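# Rope-steer a hoop from one post onto the other

## Task

Using three arms that never touch the hoop or the peg directly, pull on the ropes tied from the hoop to a metal block on each bench so the hoop leaves its current post and comes to rest lying flat on the other post, encircling the loose peg there, with that peg still upright. At no moment, including while it dangles, may the hoop drop more than slightly below the top of the lower of the two posts. Scene-frame arm mounts in metres, with facing in degrees counter-clockwise from +x: arm1 x=+0.08 y=+1.41 z=+1.01 facing -93; arm2 x=-1.48 y=-0.43 z=+1.03 facing +22; arm3 x=+1.38 y=-0.53 z=+1.01 facing +171. When finished, every arm must release and pull away, and the result must hold up without any robot supporting it.

## Robot and tools

Robots: arm1, arm2 and arm3, three identical i2rt Big YAM arms. Each has six joints, a two-finger gripper and a wrist camera (arm1_cam_wrist, arm2_cam_wrist, arm3_cam_wrist). Two fixed room cameras also exist: cam_low and cam_top. The hand can reach about 1.0 m out from the joint1 axis. Since every joint moves at its own speed, the path between postures can curve widely, so check clearance with the other arms and the posts.

Frame: a single scene frame, origin on the floor, +z up, in metres. The hand point sits midway between the fingertips. The hand's z axis runs along the fingers, and the fingers close along its y axis.

execute_actions(actions, cameras): actions is a list holding one action or none. An action is an object keyed by robot name. Each robot entry holds a single key, joints, an object of absolute joint targets by name, not offsets. You may name any subset of the joints, and all named motions start together. Names, units, ranges and done-tolerances:
- joint1_rad: -2.879..2.879, ±0.045. Base yaw; positive is counter-clockwise from above, and 0 points along the mount's facing.
- joint2_rad: 0..3.141, ±0.14. Shoulder; 0 has the upper arm back and about level, and positive lifts it up then forward.
- joint3_rad: 0..3.019, ±0.09. Elbow; 0 is folded, and positive opens it.
- joint4_rad: -1.692..1.57, ±0.055. Wrist pitch; positive tips the fingers up.
- joint5_rad: -1.57..1.57, ±0.03. Sideways swing; positive is toward the arm's right.
- joint6_rad: -2.094..2.094, ±0.035. Roll; positive is clockwise when seen from behind the hand.
- gripper_m: 0..0.093 m of fingertip gap, ±0.003, with roughly 50-62 N per pad.
Example: {"arm1":{"joints":{"gripper_m":0.05}},"arm2":{"joints":{"joint1_rad":0.3}}}. A single action can run at most 15 s.

cameras is a list drawn from the five camera names or "all". Leaving it out, null or ["all"] gives every camera; [] gives none. An unknown name, an unknown key or an out-of-range value rejects the whole call, and nothing moves. An empty actions list simply reports state and images. Any joint or robot you leave out keeps pushing toward its earlier target.

wait(seconds 0..10): nothing new is commanded; the scene keeps running and you get state and images back. zoom_image(camera, region [x0,y0,x1,y1] in pixels, top-left origin, at most 504x504) gives a closer look at that camera's most recent full image. finished_scene(scene 1 or 2) closes the scene for good and reports success. Replying without any tool call ends every remaining scene.

Results: joint_positions and joint torques, listed in joint order without the gripper. Torques carry per-arm offsets and noise and are nonzero even in free air. The "pictures" line gives the image order. joint_status reports how each commanded joint ended:
- off_target: stopped short and may still be pushing.
- contact_stop or time_out: the joint now holds where it stopped. After time_out, though, it may keep a target limited to 0.375, 0.375, 0.113, 0.225, 0.075, 0.3 rad (joints 1-6) from its position and keep pushing; on_its_own lists this.
- not_followed, from "joint command not followed": a self/inter-arm collision check withheld the targets. The gripper part still runs, and the arm may retry those targets later.
on_its_own covers uncommanded behaviour; its "held at" is a target, not a position. To relieve a push, command the joint to its reported position. A target very close to the current position may do nothing. Loaded joints sag.

If one call reports a stop, the later motion, wait and finished_scene calls in the same reply are skipped.

The task: the hoop can be moved only by pulling the ropes through the metal blocks on the benches. Grip the blocks, not the hoop or peg. Keep the hoop above the lower post's top the entire time, set it flat over the peg, then open the grippers and move the arms clear.

Avoid:
- Robots pressing against each other hard, which fails the run. The collision check does not cover fingers, gripper housings or wrist cameras, and it may react too late.
- Knocking the peg over, or anything leaving the work area or landing on the floor.
- Drops, slams and heavy pushing. Arms keep pushing through contact.
- Long high-load holds. MOTOR HOT appears at 85 °C; at 100 °C an OVER-TEMPERATURE FAULT releases that arm, and it falls. Some heat carries over to scene 2.
A loose object may occasionally get a brief shove. The simulation keeps running while you think, holding the last command.

Calibration: all cameras are given in OpenCV form. The wrist cameras are fisheye, 616x616; cam_low and cam_top are pinhole+radial, 672x504. T_world_to_cam maps scene coordinates into camera coordinates. Expect errors of a few degrees and millimetres; wrist-camera poses depend on the reported joints.

Each tool is called after "Call:" by a JSON object that holds its "api" and its "payload", one argument or row to a line.

## Session

Call:
{"api": "execute_actions", "payload": {
  "actions": []
}}

Scene clock: 0.00 s.
Joint torques (N m, as the arm reports them, + toward a larger angle): no reading
arm1.joint_positions: joint1_rad=-0.659 joint2_rad=+0.633 joint3_rad=+1.408 joint4_rad=-1.247 joint5_rad=-0.089 joint6_rad=+0.345 gripper_m=+0.095
arm1.joint_status: not commanded
arm1.hand: x=-0.0692 y=+1.2162 z=+1.5719 quat_wxyz=(-0.328, -0.818, -0.241, +0.407) (m; scene frame)
arm2.joint_positions: joint1_rad=-0.100 joint2_rad=+0.596 joint3_rad=+1.345 joint4_rad=-1.359 joint5_rad=+0.017 joint6_rad=+0.258 gripper_m=+0.094
arm2.joint_status: not commanded
arm2.hand: x=-1.2597 y=-0.3657 z=+1.5531 quat_wxyz=(-0.447, +0.011, -0.887, -0.118) (m; scene frame)
arm3.joint_positions: joint1_rad=+0.298 joint2_rad=+0.554 joint3_rad=+1.643 joint4_rad=-1.455 joint5_rad=-0.085 joint6_rad=-0.294 gripper_m=+0.094
arm3.joint_status: not commanded
arm3.hand: x=+1.2379 y=-0.5661 z=+1.6509 quat_wxyz=(-0.008, +0.798, +0.200, -0.568) (m; scene frame)
pictures: arm1_cam_wrist, arm2_cam_wrist, arm3_cam_wrist, cam_low, cam_top
Images, in order (width x height): arm1_cam_wrist 616x616, arm2_cam_wrist 616x616, arm3_cam_wrist 616x616, cam_low 672x504, cam_top 672x504.

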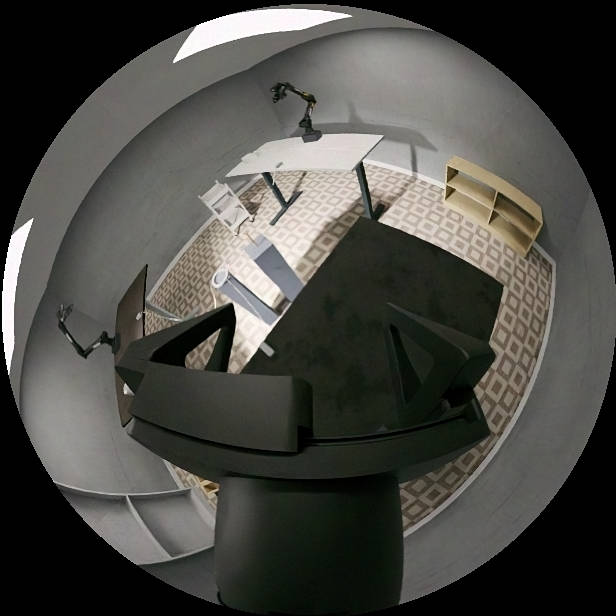

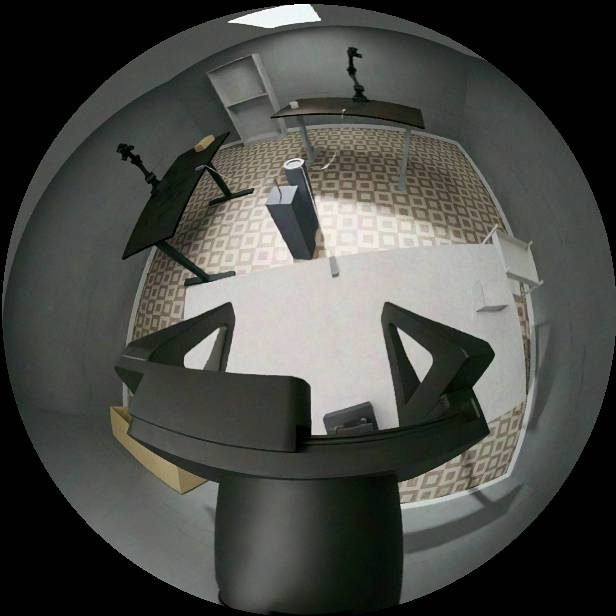

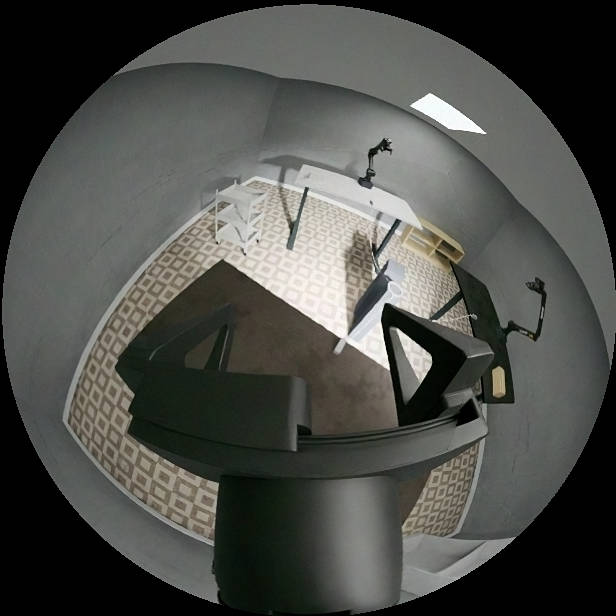

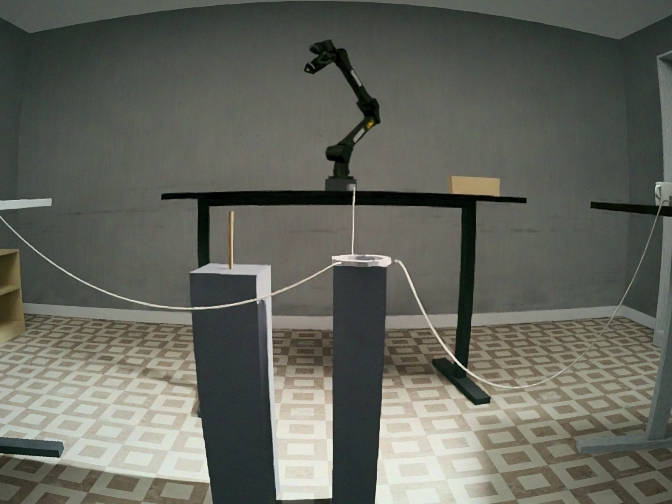

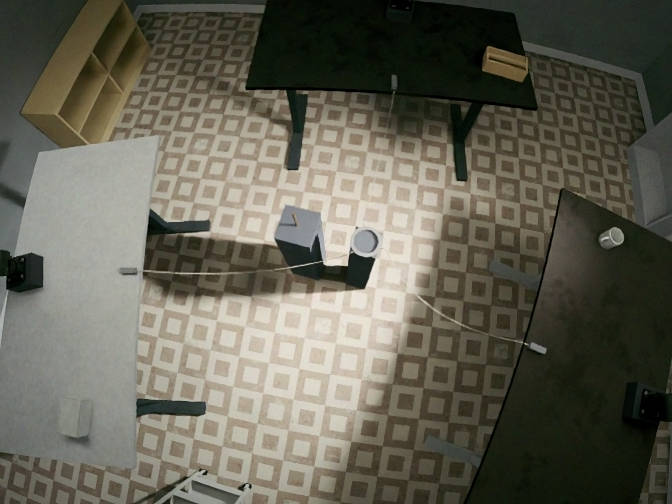

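Call:
{"api": "execute_actions", "payload": {
  "actions": [
    {"arm1":{"joints":{"joint1_rad":0.17,"joint2_rad":1.7,"joint3_rad":1.5,"joint4_rad":-1.37,"joint5_rad":0,"joint6_rad":0}},"arm2":{"joints":{"joint1_rad":-0.187,"joint2_rad":1.9,"joint3_rad":1.8,"joint4_rad":-1.47,"joint5_rad":0,"joint6_rad":0}},"arm3":{"joints":{"joint1_rad":-0.227,"joint2_rad":1.6,"joint3_rad":1.3,"joint4_rad":-1.27,"joint5_rad":0,"joint6_rad":0}}}
  ]
}}

Scene clock: 13.77 s.
Joint torques (N m, as the arm reports them, + toward a larger angle): arm1=[ -0.88 -16.42   9.71   0.02   0.04  -0.06] | arm2=[ -1.58 -18.46   9.59   0.02  -0.1   -0.27] | arm3=[  0.24 -12.34   8.86   0.78   0.03   0.22]
arm1.joint_positions: joint1_rad=+0.175 joint2_rad=+1.693 joint3_rad=+1.486 joint4_rad=-1.356 joint5_rad=+0.000 joint6_rad=+0.016 gripper_m=+0.095
arm1.joint_status: all done
arm1.hand: x=+0.1454 y=+0.9076 z=+1.1809 quat_wxyz=(-0.003, -0.666, -0.746, +0.002) (m; scene frame)
arm2.joint_positions: joint1_rad=-0.182 joint2_rad=+1.912 joint3_rad=+1.791 joint4_rad=-1.464 joint5_rad=+0.004 joint6_rad=+0.012 gripper_m=+0.094
arm2.joint_status: all done
arm2.hand: x=-0.9029 y=-0.3067 z=+1.2077 quat_wxyz=(+0.006, +0.098, -0.995, +0.003) (m; scene frame)
arm3.joint_positions: joint1_rad=-0.224 joint2_rad=+1.592 joint3_rad=+1.280 joint4_rad=-1.281 joint5_rad=-0.001 joint6_rad=-0.013 gripper_m=+0.094
arm3.joint_status: all done
arm3.hand: x=+0.9526 y=-0.3627 z=+1.1576 quat_wxyz=(+0.003, +0.983, -0.183, +0.010) (m; scene frame)
pictures: arm1_cam_wrist, arm2_cam_wrist, arm3_cam_wrist, cam_low, cam_top
camera_calibration (this result's frames):
arm1_cam_wrist: T_world_to_cam=[[-0.994039, -0.108928, 0.00458827, 0.239544], [-0.0860088, 0.809362, 0.580979, -1.4019], [-0.0669981, 0.577121, -0.813906, 0.566831], [0, 0, 0, 1]] pos_world=[0.155517, 0.833609, 1.27472]
arm2_cam_wrist: T_world_to_cam=[[0.206161, -0.97817, 0.0260826, -0.149124], [-0.787929, -0.150142, 0.597181, -1.46654], [-0.580229, -0.143667, -0.801682, 0.52131], [0, 0, 0, 1]] pos_world=[-0.822303, -0.291162, 1.2976]
arm3_cam_wrist: T_world_to_cam=[[0.360677, 0.932688, -0.00225785, 0.00337923], [0.755162, -0.290604, 0.587605, -1.50201], [0.547396, -0.21364, -0.809145, 0.462962], [0, 0, 0, 1]] pos_world=[0.879622, -0.340735, 1.2572]
Images, in order (width x height): arm1_cam_wrist 616x616, arm2_cam_wrist 616x616, arm3_cam_wrist 616x616, cam_low 672x504, cam_top 672x504.

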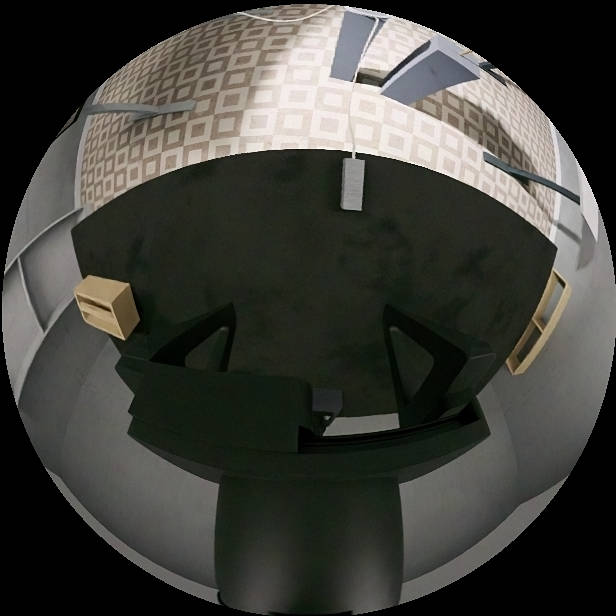

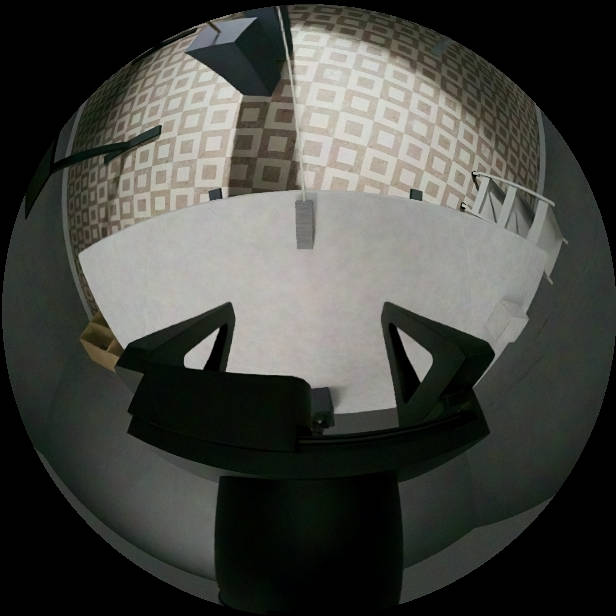

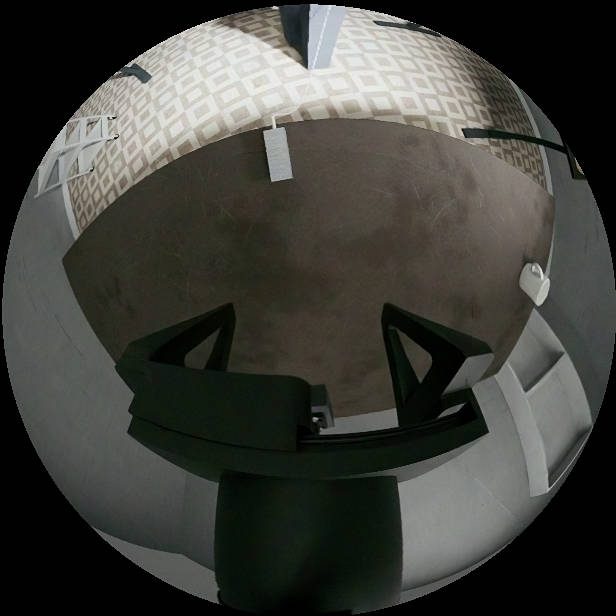

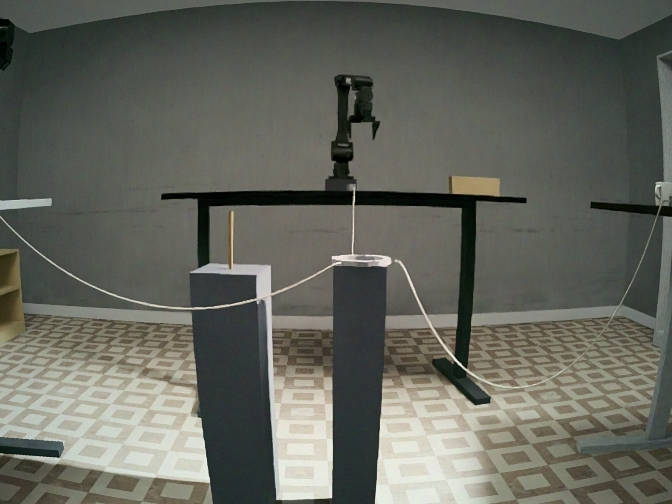

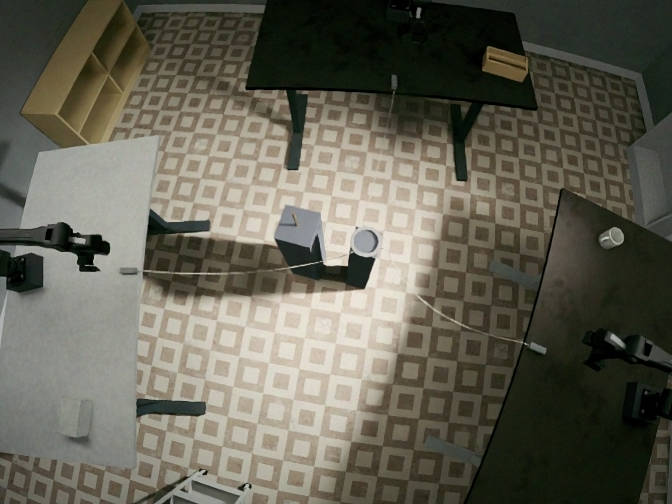

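Call:
{"api": "execute_actions", "payload": {
  "actions": [
    {"arm1":{"joints":{"joint1_rad":0.065,"joint2_rad":1.94,"joint3_rad":1.38,"joint4_rad":-1.0}},"arm2":{"joints":{"joint2_rad":1.98,"joint3_rad":1.435,"joint4_rad":-1.01}},"arm3":{"joints":{"joint1_rad":-0.14,"joint2_rad":1.92,"joint3_rad":1.35,"joint4_rad":-0.98}}}
  ],
  "cameras": ["arm1_cam_wrist","arm2_cam_wrist","arm3_cam_wrist","cam_low"]
}}

Scene clock: 31.43 s.
Joint torques (N m, as the arm reports them, + toward a larger angle): arm1=[  0.24 -20.3    8.19   1.28   0.04  -0.05] | arm2=[ -1.78 -17.79   7.52   0.56  -0.11  -0.29] | arm3=[  0.57 -17.63   8.14   0.99   0.01   0.21]
arm1.joint_positions: joint1_rad=+0.060 joint2_rad=+1.947 joint3_rad=+1.368 joint4_rad=-1.014 joint5_rad=+0.000 joint6_rad=+0.015 gripper_m=+0.095
arm1.joint_status: all done
arm1.hand: x=+0.0869 y=+0.8762 z=+1.0102 quat_wxyz=(+0.008, -0.708, -0.706, -0.008) (m; scene frame)
arm2.joint_positions: joint1_rad=-0.182 joint2_rad=+1.990 joint3_rad=+1.434 joint4_rad=-1.020 joint5_rad=+0.004 joint6_rad=+0.012 gripper_m=+0.094
arm2.joint_status: all done
arm2.hand: x=-0.9290 y=-0.3123 z=+1.0363 quat_wxyz=(+0.002, +0.098, -0.995, +0.002) (m; scene frame)
arm3.joint_positions: joint1_rad=-0.140 joint2_rad=+1.937 joint3_rad=+1.326 joint4_rad=-0.996 joint5_rad=+0.000 joint6_rad=-0.012 gripper_m=+0.094
arm3.joint_status: all done
arm3.hand: x=+0.8740 y=-0.3787 z=+1.0076 quat_wxyz=(+0.004, +0.990, -0.142, +0.017) (m; scene frame)
pictures: arm1_cam_wrist, arm2_cam_wrist, arm3_cam_wrist, cam_low
camera_calibration (this result's frames):
arm1_cam_wrist: T_world_to_cam=[[-0.999974, 0.00514766, 0.0050957, 0.0787832], [0.00718191, 0.796007, 0.605245, -1.30326], [-0.000940617, 0.605266, -0.796023, 0.393707], [0, 0, 0, 1]] pos_world=[0.0885113, 0.798701, 1.10179]
arm2_cam_wrist: T_world_to_cam=[[0.205912, -0.978223, 0.0260628, -0.145012], [-0.793683, -0.151369, 0.589198, -1.38307], [-0.572422, -0.142009, -0.807568, 0.381845], [0, 0, 0, 1]] pos_world=[-0.849283, -0.296983, 1.12705]
arm3_cam_wrist: T_world_to_cam=[[0.281959, 0.959424, -0.00200755, 0.124982], [0.768237, -0.224517, 0.599503, -1.35761], [0.574727, -0.170577, -0.80037, 0.364809], [0, 0, 0, 1]] pos_world=[0.798058, -0.362489, 1.10612]
Images, in order (width x height): arm1_cam_wrist 616x616, arm2_cam_wrist 616x616, arm3_cam_wrist 616x616, cam_low 672x504.

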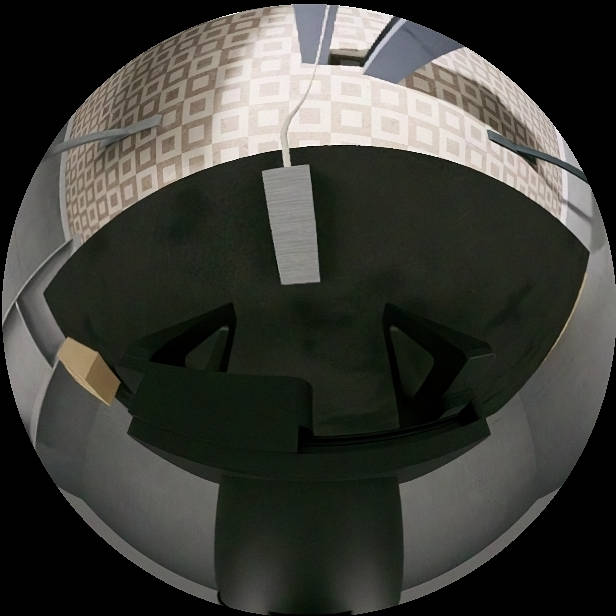

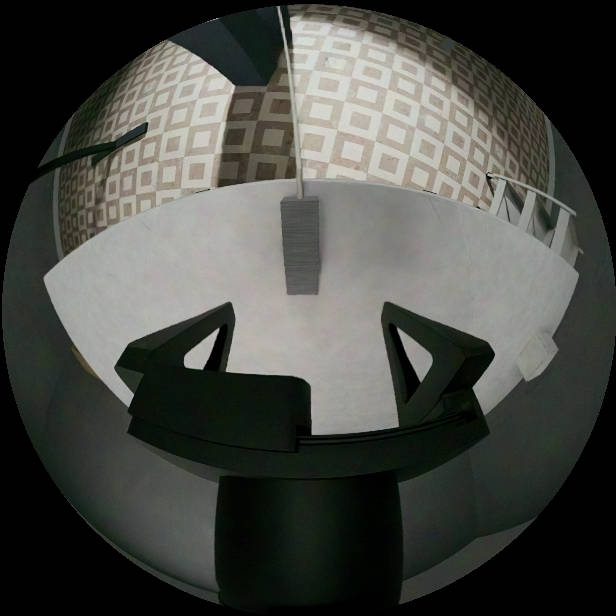

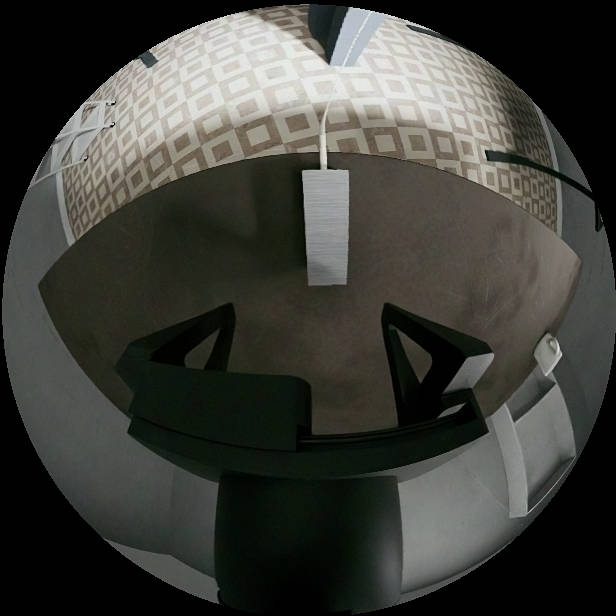

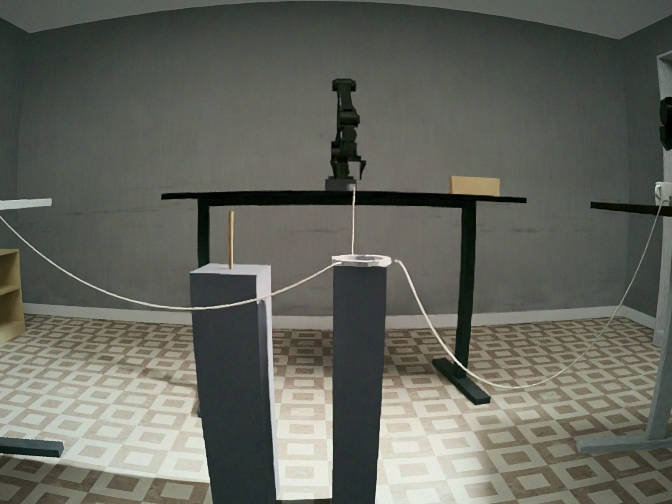

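Call:
{"api": "execute_actions", "payload": {
  "actions": [
    {"arm1":{"joints":{"joint1_rad":0.078,"joint2_rad":2.075,"joint3_rad":1.496,"joint4_rad":-0.955,"joint6_rad":-0.08}},"arm2":{"joints":{"joint1_rad":-0.172,"joint2_rad":2.12,"joint3_rad":1.497,"joint4_rad":-0.915}},"arm3":{"joints":{"joint1_rad":-0.162,"joint2_rad":2.046,"joint3_rad":1.448,"joint4_rad":-0.92}}}
  ],
  "cameras": ["arm1_cam_wrist","arm2_cam_wrist","arm3_cam_wrist","cam_low"]
}}

Scene clock: 45.43 s.
Joint torques (N m, as the arm reports them, + toward a larger angle): arm1=[ -0.02 -20.33   9.63   1.03   0.03  -0.07] | arm2=[ -0.49 -18.54   9.8    0.67  -0.12  -0.26] | arm3=[ -0.66 -17.04   8.52   0.85   0.01   0.21]
arm1.joint_positions: joint1_rad=+0.073 joint2_rad=+2.064 joint3_rad=+1.465 joint4_rad=-0.964 joint5_rad=+0.000 joint6_rad=-0.064 gripper_m=+0.095
arm1.joint_status: all done
arm1.hand: x=+0.0949 y=+0.8360 z=+0.9782 quat_wxyz=(-0.003, -0.675, -0.738, +0.003) (m; scene frame)
arm2.joint_positions: joint1_rad=-0.181 joint2_rad=+2.124 joint3_rad=+1.465 joint4_rad=-0.921 joint5_rad=+0.004 joint6_rad=+0.012 gripper_m=+0.094
arm2.joint_status: all done
arm2.hand: x=-0.9125 y=-0.3084 z=+0.9725 quat_wxyz=(+0.004, +0.099, -0.995, +0.003) (m; scene frame)
arm3.joint_positions: joint1_rad=-0.146 joint2_rad=+2.034 joint3_rad=+1.418 joint4_rad=-0.931 joint5_rad=+0.000 joint6_rad=-0.012 gripper_m=+0.094
arm3.joint_status: all done
arm3.hand: x=+0.8322 y=-0.3627 z=+0.9853 quat_wxyz=(-0.001, +0.989, -0.145, -0.012) (m; scene frame)
pictures: arm1_cam_wrist, arm2_cam_wrist, arm3_cam_wrist, cam_low
camera_calibration (this result's frames):
arm1_cam_wrist: T_world_to_cam=[[-0.996236, -0.0865199, 0.00526963, 0.163273], [-0.0674335, 0.811794, 0.580038, -1.23342], [-0.0544627, 0.577499, -0.814572, 0.438982], [0, 0, 0, 1]] pos_world=[0.103393, 0.761897, 1.07215]
arm2_cam_wrist: T_world_to_cam=[[0.206773, -0.978041, 0.0260733, -0.142071], [-0.790922, -0.151408, 0.59289, -1.33283], [-0.575923, -0.143216, -0.804861, 0.334193], [0, 0, 0, 1]] pos_world=[-0.83232, -0.292891, 1.06291]
arm3_cam_wrist: T_world_to_cam=[[0.287051, 0.957914, -0.00130164, 0.115917], [0.800088, -0.239009, 0.550212, -1.29166], [0.526745, -0.15898, -0.835024, 0.452027], [0, 0, 0, 1]] pos_world=[0.762063, -0.347892, 1.08829]
Images, in order (width x height): arm1_cam_wrist 616x616, arm2_cam_wrist 616x616, arm3_cam_wrist 616x616, cam_low 672x504.

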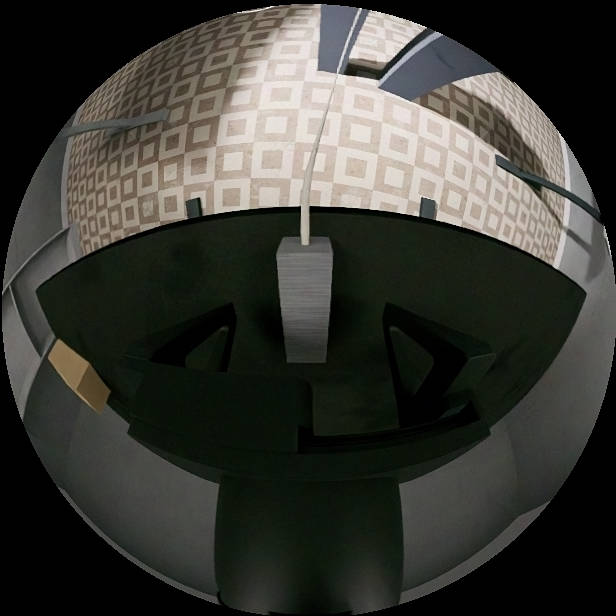

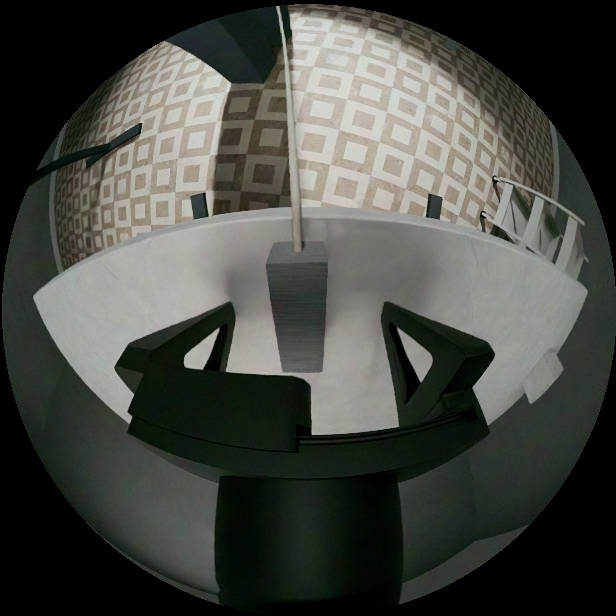

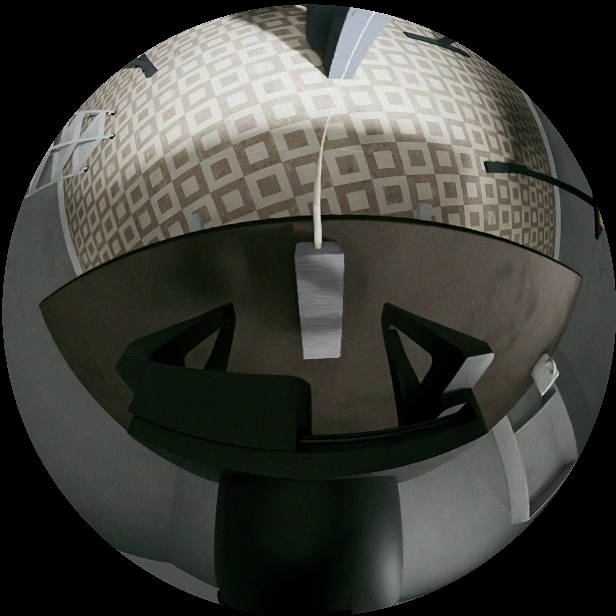

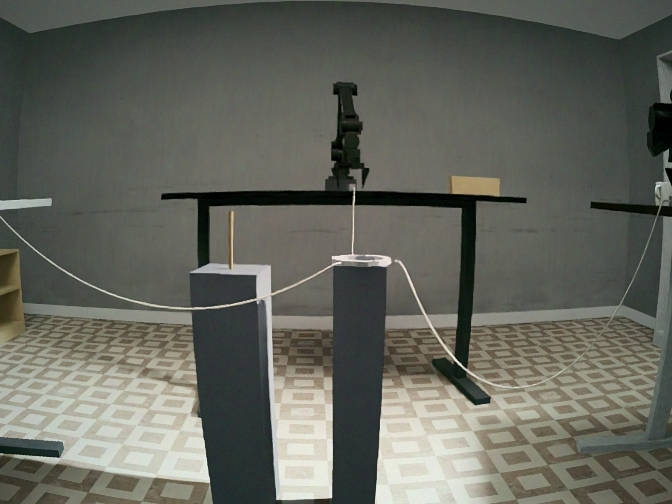

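Call:
{"api": "execute_actions", "payload": {
  "actions": [
    {"arm1":{"joints":{"joint2_rad":2.103,"gripper_m":0.05}},"arm2":{"joints":{"joint2_rad":2.135,"gripper_m":0.05}},"arm3":{"joints":{"joint2_rad":2.088,"joint1_rad":-0.17,"gripper_m":0.05}}}
  ],
  "cameras": ["arm1_cam_wrist","arm2_cam_wrist","arm3_cam_wrist","cam_low"]
}}

Call:
{"api": "zoom_image", "payload": {
  "camera": "cam_low",
  "region": [310,150,400,210]
}}

Scene clock: 48.93 s.
Joint torques (N m, as the arm reports them, + toward a larger angle): arm1=[ -0.08 -18.97   9.48   1.05   0.03  -0.06] | arm2=[ -0.35 -16.88   9.47   0.64  -0.12  -0.29] | arm3=[ -0.62 -17.1    8.26   0.8    0.01   0.21]
arm1.joint_positions: joint1_rad=+0.073 joint2_rad=+2.079 joint3_rad=+1.465 joint4_rad=-0.964 joint5_rad=+0.000 joint6_rad=-0.065 gripper_m=+0.050
arm1.joint_status: all done
arm1.hand: x=+0.0949 y=+0.8385 z=+0.9697 quat_wxyz=(+0.002, -0.675, -0.738, -0.002) (m; scene frame)
arm2.joint_positions: joint1_rad=-0.181 joint2_rad=+2.124 joint3_rad=+1.465 joint4_rad=-0.921 joint5_rad=+0.004 joint6_rad=+0.012 gripper_m=+0.050
arm2.joint_status: all done
arm2.hand: x=-0.9125 y=-0.3084 z=+0.9725 quat_wxyz=(+0.004, +0.099, -0.995, +0.003) (m; scene frame)
arm3.joint_positions: joint1_rad=-0.154 joint2_rad=+2.072 joint3_rad=+1.418 joint4_rad=-0.931 joint5_rad=+0.000 joint6_rad=-0.012 gripper_m=+0.050
arm3.joint_status: all done
arm3.hand: x=+0.8397 y=-0.3599 z=+0.9647 quat_wxyz=(+0.002, +0.989, -0.149, +0.006) (m; scene frame)
pictures: arm1_cam_wrist, arm2_cam_wrist, arm3_cam_wrist, cam_low
camera_calibration (this result's frames):
arm1_cam_wrist: T_world_to_cam=[[-0.996168, -0.0873552, 0.0043323, 0.165075], [-0.0678223, 0.8028, 0.592379, -1.23492], [-0.0552254, 0.589815, -0.805648, 0.411724], [0, 0, 0, 1]] pos_world=[0.103424, 0.762975, 1.06253]
arm2_cam_wrist: T_world_to_cam=[[0.207146, -0.977963, 0.0260702, -0.141703], [-0.790862, -0.151711, 0.592891, -1.33287], [-0.575871, -0.143433, -0.80486, 0.334173], [0, 0, 0, 1]] pos_world=[-0.832326, -0.292861, 1.06291]
arm3_cam_wrist: T_world_to_cam=[[0.295821, 0.955242, -0.00174366, 0.103148], [0.777533, -0.239727, 0.581354, -1.29707], [0.554916, -0.173333, -0.813649, 0.381874], [0, 0, 0, 1]] pos_world=[0.766096, -0.343283, 1.06495]
Images, in order (width x height): arm1_cam_wrist 616x616, arm2_cam_wrist 616x616, arm3_cam_wrist 616x616, cam_low 672x504.

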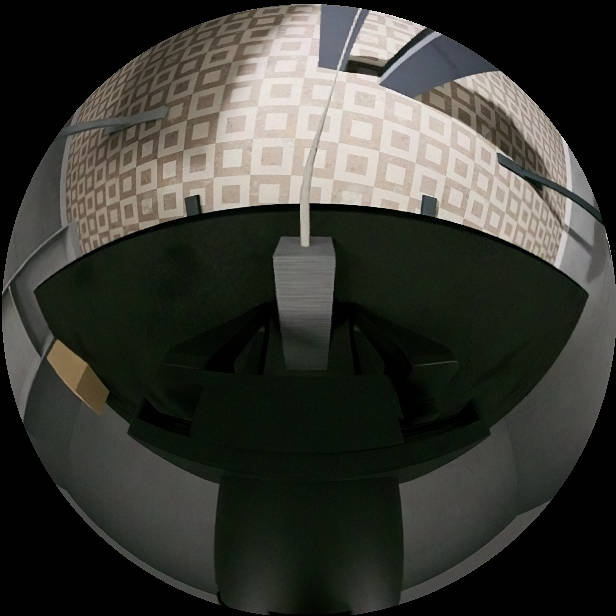

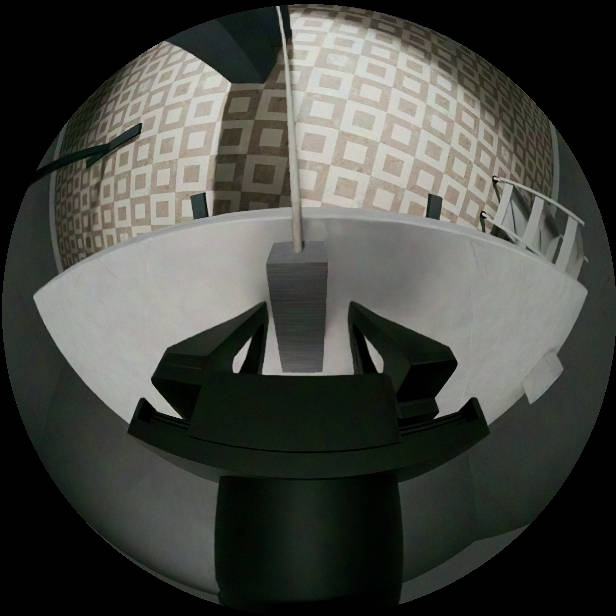

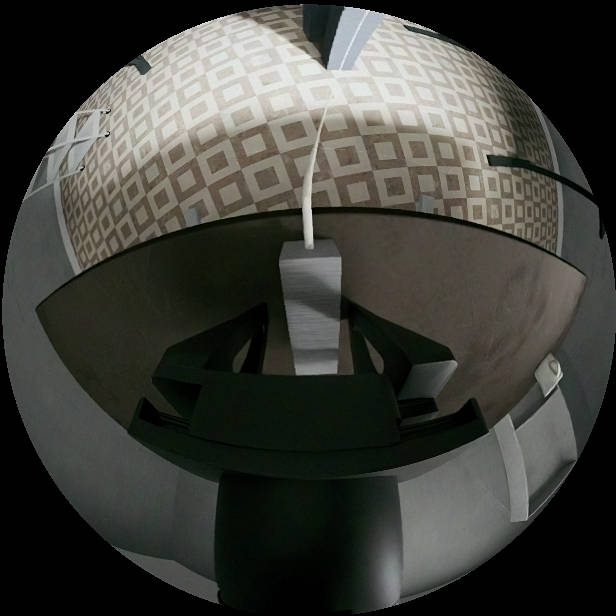

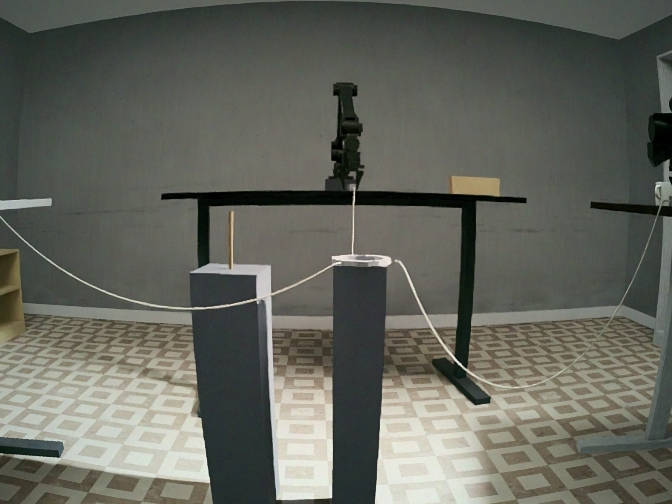

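Region (310, 150, 400, 210) of cam_low's 672x504 image, scaled by 5.600, with more detail than that image has.

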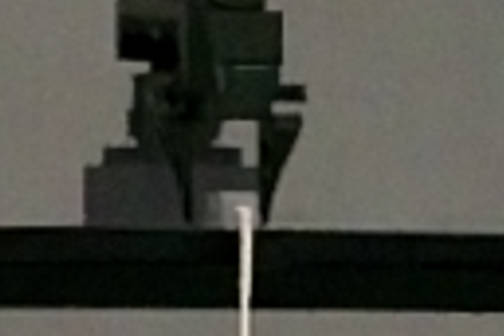

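Good depth. Close.

Call:
{"api": "execute_actions", "payload": {
  "actions": [
    {"arm1":{"joints":{"gripper_m":0.0}},"arm2":{"joints":{"joint2_rad":2.15,"gripper_m":0.0}},"arm3":{"joints":{"gripper_m":0.0}}}
  ],
  "cameras": ["arm2_cam_wrist"]
}}

Scene clock: 53.03 s.
Joint torques (N m, as the arm reports them, + toward a larger angle): arm1=[ -0.1  -19.19   9.48   1.05   0.02  -0.05] | arm2=[ -0.76 -15.99   9.59   0.49  -0.04  -0.28] | arm3=[ -0.7  -16.78   8.33   0.79   0.01   0.2 ]
arm1.joint_positions: joint1_rad=+0.073 joint2_rad=+2.079 joint3_rad=+1.465 joint4_rad=-0.964 joint5_rad=+0.000 joint6_rad=-0.065 gripper_m=+0.025
arm1.joint_status: gripper_m off_target (ended at +0.025, target +0.000)
arm1.hand: x=+0.0949 y=+0.8385 z=+0.9697 quat_wxyz=(+0.002, -0.674, -0.738, -0.002) (m; scene frame)
arm2.joint_positions: joint1_rad=-0.181 joint2_rad=+2.124 joint3_rad=+1.465 joint4_rad=-0.921 joint5_rad=+0.002 joint6_rad=+0.011 gripper_m=+0.025
arm2.joint_status: gripper_m off_target (ended at +0.025, target +0.000); the others done
arm2.hand: x=-0.9125 y=-0.3079 z=+0.9721 quat_wxyz=(+0.004, +0.100, -0.995, +0.002) (m; scene frame)
arm3.joint_positions: joint1_rad=-0.155 joint2_rad=+2.072 joint3_rad=+1.418 joint4_rad=-0.931 joint5_rad=+0.000 joint6_rad=-0.011 gripper_m=+0.024
arm3.joint_status: gripper_m off_target (ended at +0.024, target +0.000)
arm3.hand: x=+0.8398 y=-0.3597 z=+0.9647 quat_wxyz=(+0.002, +0.989, -0.150, +0.006) (m; scene frame)
pictures: arm2_cam_wrist
camera_calibration (this result's frames):
arm2_cam_wrist: T_world_to_cam=[[0.208262, -0.977765, 0.0245391, -0.138643], [-0.790498, -0.153494, 0.592918, -1.33284], [-0.575968, -0.14288, -0.804889, 0.333972], [0, 0, 0, 1]] pos_world=[-0.832375, -0.292425, 1.06248]
Images, in order (width x height): arm2_cam_wrist 616x616.

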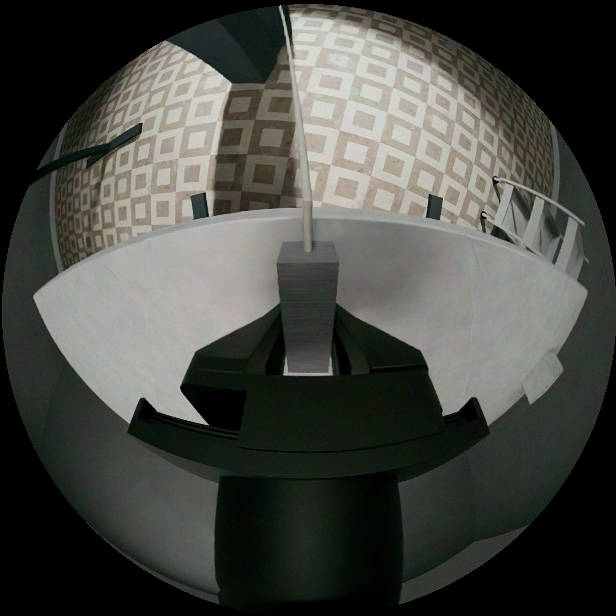

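Call:
{"api": "execute_actions", "payload": {
  "actions": [
    {"arm1":{"joints":{"joint2_rad":1.86,"joint3_rad":1.68,"joint4_rad":-1.35}},"arm2":{"joints":{"joint2_rad":1.96,"joint3_rad":1.75,"joint4_rad":-1.325}},"arm3":{"joints":{"joint2_rad":1.38,"joint3_rad":1.46,"joint4_rad":-1.62}}}
  ]
}}

Scene clock: 65.97 s.
Joint torques (N m, as the arm reports them, + toward a larger angle): arm1=[ -0.05 -19.33   9.8    0.11   0.02  -0.05] | arm2=[ -0.55 -18.02  10.35  -0.1   -0.08  -0.29] | arm3=[-0.64 -9.23  9.43 -0.4   0.01  0.2 ]
arm1.joint_positions: joint1_rad=+0.073 joint2_rad=+1.856 joint3_rad=+1.664 joint4_rad=-1.336 joint5_rad=+0.000 joint6_rad=-0.065 gripper_m=+0.025
arm1.joint_status: all done
arm1.hand: x=+0.0949 y=+0.8357 z=+1.1631 quat_wxyz=(-0.015, -0.674, -0.738, +0.015) (m; scene frame)
arm2.joint_positions: joint1_rad=-0.181 joint2_rad=+1.957 joint3_rad=+1.725 joint4_rad=-1.317 joint5_rad=+0.002 joint6_rad=+0.011 gripper_m=+0.025
arm2.joint_status: all done
arm2.hand: x=-0.8872 y=-0.3024 z=+1.1569 quat_wxyz=(-0.011, +0.100, -0.995, +0.000) (m; scene frame)
arm3.joint_positions: joint1_rad=-0.155 joint2_rad=+1.375 joint3_rad=+1.439 joint4_rad=-1.606 joint5_rad=+0.000 joint6_rad=-0.011 gripper_m=+0.024
arm3.joint_status: all done
arm3.hand: x=+0.9925 y=-0.4086 z=+1.3066 quat_wxyz=(-0.002, +0.989, -0.150, -0.015) (m; scene frame)
pictures: arm1_cam_wrist, arm2_cam_wrist, arm3_cam_wrist, cam_low, cam_top
camera_calibration (this result's frames):
arm1_cam_wrist: T_world_to_cam=[[-0.996142, -0.0874461, 0.00734209, 0.160613], [-0.0688321, 0.83051, 0.552735, -1.3242], [-0.0544322, 0.550097, -0.833325, 0.634442], [0, 0, 0, 1]] pos_world=[0.10338, 0.764802, 1.25945]
arm2_cam_wrist: T_world_to_cam=[[0.207544, -0.977919, 0.0245013, -0.143708], [-0.807821, -0.157211, 0.568075, -1.40934], [-0.55168, -0.137693, -0.822612, 0.54169], [0, 0, 0, 1]] pos_world=[-0.809827, -0.287511, 1.24973]
arm3_cam_wrist: T_world_to_cam=[[0.296537, 0.955021, -0.00126931, 0.103591], [0.800262, -0.247758, 0.546074, -1.60598], [0.521198, -0.162947, -0.837736, 0.63599], [0, 0, 0, 1]] pos_world=[0.923013, -0.393194, 1.40991]
Images, in order (width x height): arm1_cam_wrist 616x616, arm2_cam_wrist 616x616, arm3_cam_wrist 616x616, cam_low 672x504, cam_top 672x504.

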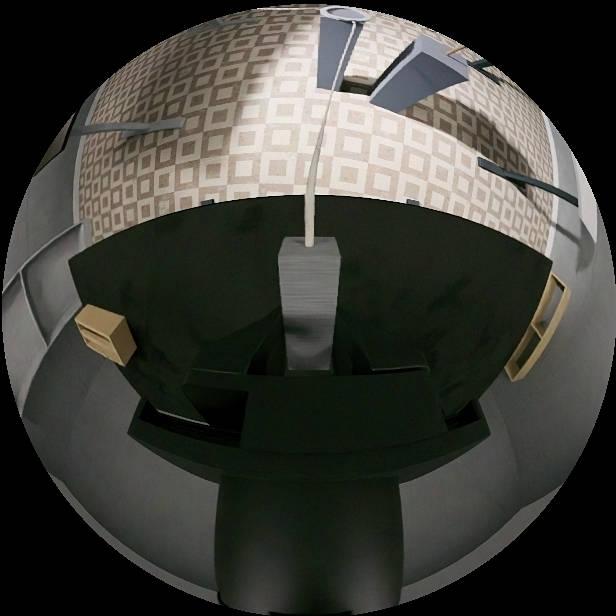

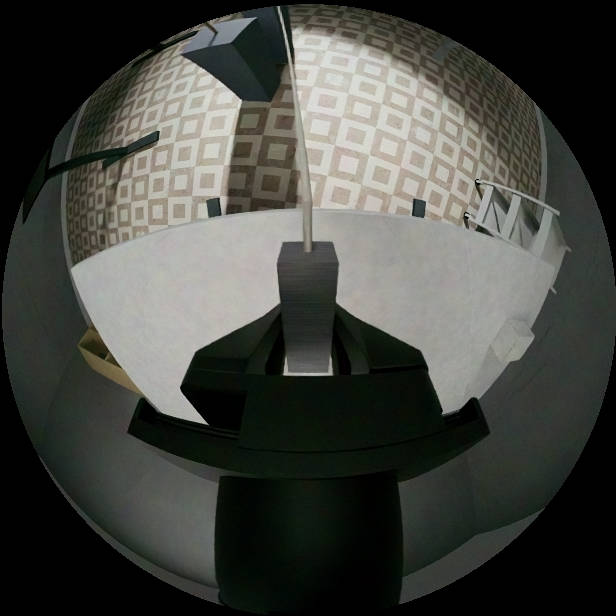

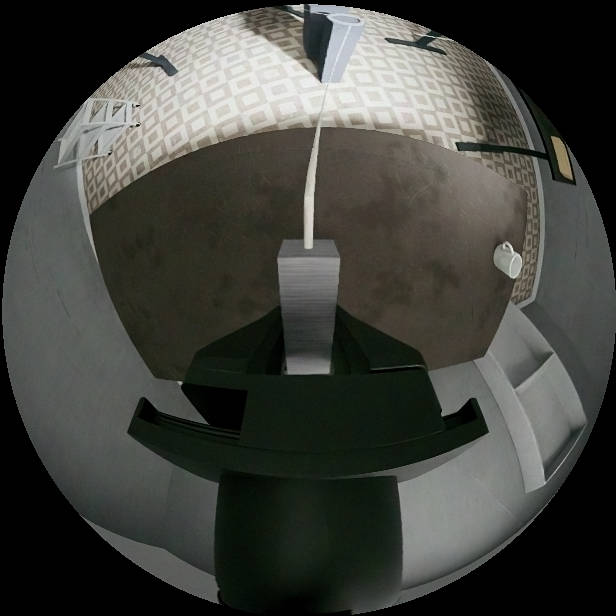

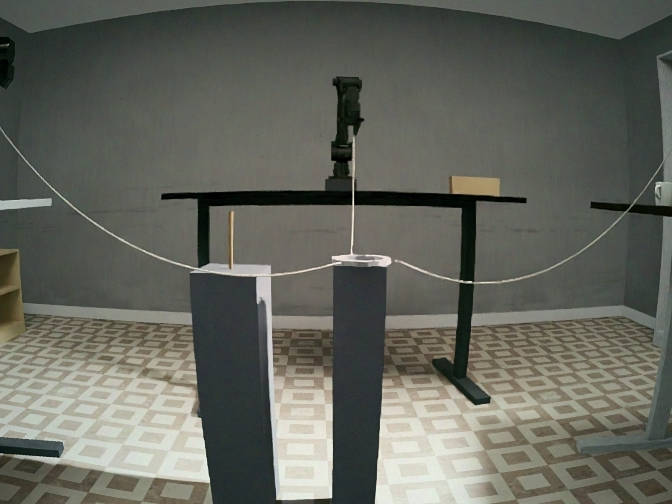

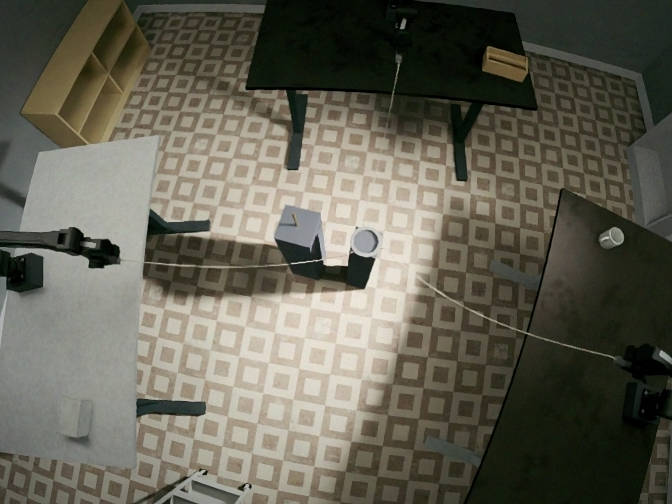

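Call:
{"api": "execute_actions", "payload": {
  "actions": [
    {"arm1":{"joints":{"joint1_rad":-0.2}},"arm2":{"joints":{"joint2_rad":1.93,"joint3_rad":1.88,"joint4_rad":-1.5}},"arm3":{"joints":{"joint2_rad":1.3,"joint3_rad":1.5,"joint4_rad":-1.69}}}
  ],
  "cameras": ["arm1_cam_wrist","cam_low","cam_top"]
}}

Scene clock: 76.47 s.
Joint torques (N m, as the arm reports them, + toward a larger angle): arm1=[ -0.88 -19.72   9.88   0.11  -0.05  -0.04] | arm2=[ -0.78 -18.46  13.24  -0.1   -0.02  -0.31] | arm3=[-0.7  -9.63 11.7  -0.33  0.01  0.2 ]
arm1.joint_positions: joint1_rad=-0.193 joint2_rad=+1.856 joint3_rad=+1.664 joint4_rad=-1.336 joint5_rad=+0.002 joint6_rad=-0.066 gripper_m=+0.025
arm1.joint_status: all done
arm1.hand: x=-0.0578 y=+0.8523 z=+1.1631 quat_wxyz=(-0.012, -0.766, -0.643, +0.017) (m; scene frame)
arm2.joint_positions: joint1_rad=-0.181 joint2_rad=+1.941 joint3_rad=+1.825 joint4_rad=-1.491 joint5_rad=+0.002 joint6_rad=+0.011 gripper_m=+0.025
arm2.joint_status: all done
arm2.hand: x=-0.8986 y=-0.3048 z=+1.2041 quat_wxyz=(+0.017, +0.100, -0.995, +0.003) (m; scene frame)
arm3.joint_positions: joint1_rad=-0.155 joint2_rad=+1.308 joint3_rad=+1.444 joint4_rad=-1.677 joint5_rad=+0.000 joint6_rad=-0.011 gripper_m=+0.024
arm3.joint_status: all done
arm3.hand: x=+1.0193 y=-0.4172 z=+1.3326 quat_wxyz=(-0.002, +0.989, -0.150, -0.015) (m; scene frame)
pictures: arm1_cam_wrist, cam_low, cam_top
camera_calibration (this result's frames):
arm1_cam_wrist: T_world_to_cam=[[-0.984355, 0.175954, 0.0092114, -0.216019], [0.151635, 0.819359, 0.552863, -1.32638], [0.0897311, 0.54561, -0.833221, 0.629018], [0, 0, 0, 1]] pos_world=[-0.0679569, 0.781592, 1.25941]
Images, in order (width x height): arm1_cam_wrist 616x616, cam_low 672x504, cam_top 672x504.

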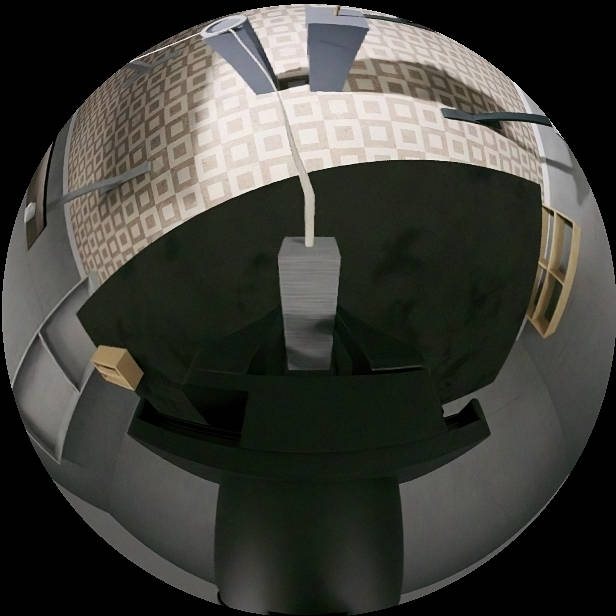

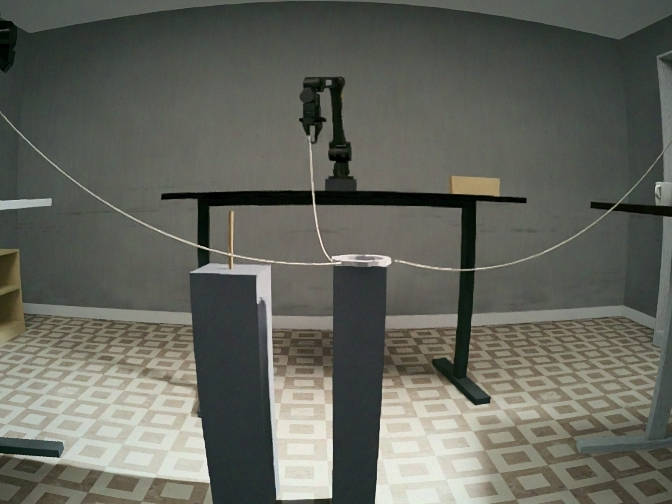

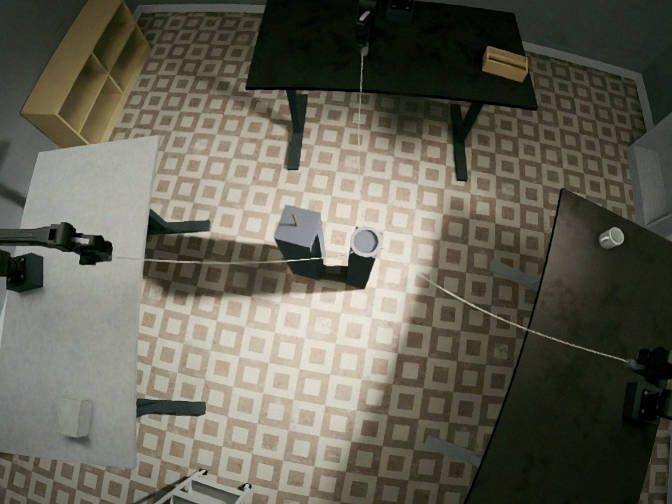

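Call:
{"api": "execute_actions", "payload": {
  "actions": [
    {"arm1":{"joints":{"joint2_rad":1.785,"joint3_rad":1.91,"joint4_rad":-1.67}},"arm3":{"joints":{"joint2_rad":1.23}}}
  ],
  "cameras": ["cam_low","cam_top"]
}}

Scene clock: 81.07 s.
Joint torques (N m, as the arm reports them, + toward a larger angle): arm1=[ -0.82 -17.48  11.68   0.05  -0.05  -0.04] | arm2=[ -0.22 -18.76  13.22  -0.12  -0.07  -0.3 ] | arm3=[-0.64 -7.57 11.58 -0.18  0.01  0.2 ]
arm1.joint_positions: joint1_rad=-0.193 joint2_rad=+1.774 joint3_rad=+1.872 joint4_rad=-1.656 joint5_rad=+0.002 joint6_rad=-0.067 gripper_m=+0.025
arm1.joint_status: all done
arm1.hand: x=-0.0507 y=+0.8824 z=+1.2866 quat_wxyz=(-0.003, -0.766, -0.643, +0.006) (m; scene frame)
arm2.joint_positions: joint1_rad=-0.181 joint2_rad=+1.941 joint3_rad=+1.825 joint4_rad=-1.491 joint5_rad=+0.002 joint6_rad=+0.011 gripper_m=+0.025
arm2.joint_status: not commanded
arm2.hand: x=-0.8986 y=-0.3048 z=+1.2041 quat_wxyz=(+0.017, +0.100, -0.995, +0.003) (m; scene frame)
arm3.joint_positions: joint1_rad=-0.155 joint2_rad=+1.235 joint3_rad=+1.444 joint4_rad=-1.677 joint5_rad=+0.000 joint6_rad=-0.011 gripper_m=+0.024
arm3.joint_status: all done
arm3.hand: x=+1.0333 y=-0.4217 z=+1.3578 quat_wxyz=(-0.008, +0.987, -0.150, -0.051) (m; scene frame)
pictures: cam_low, cam_top
Images, in order (width x height): cam_low 672x504, cam_top 672x504.

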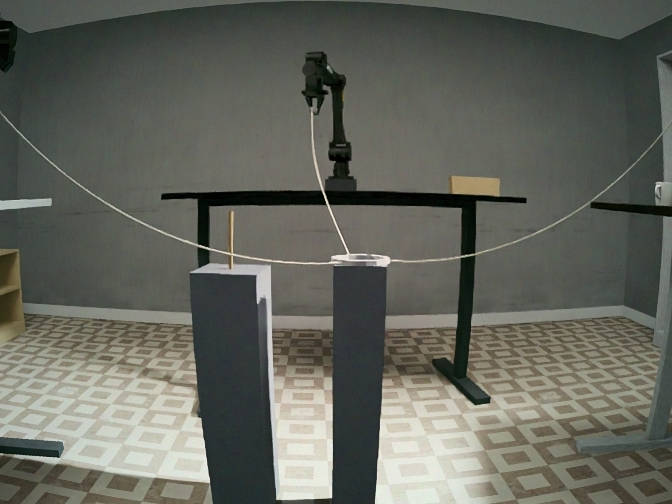

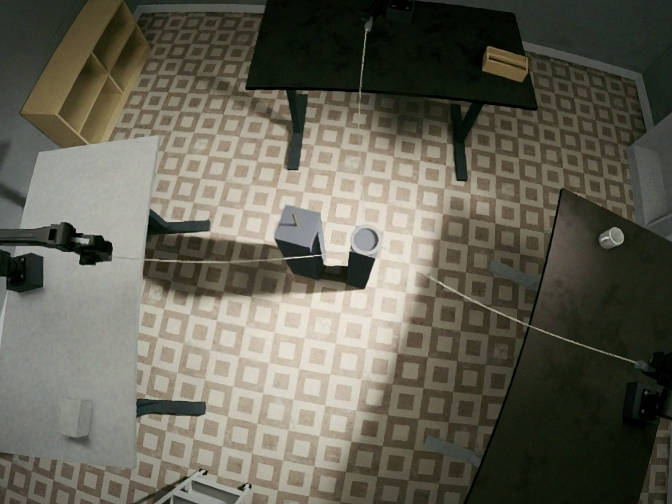

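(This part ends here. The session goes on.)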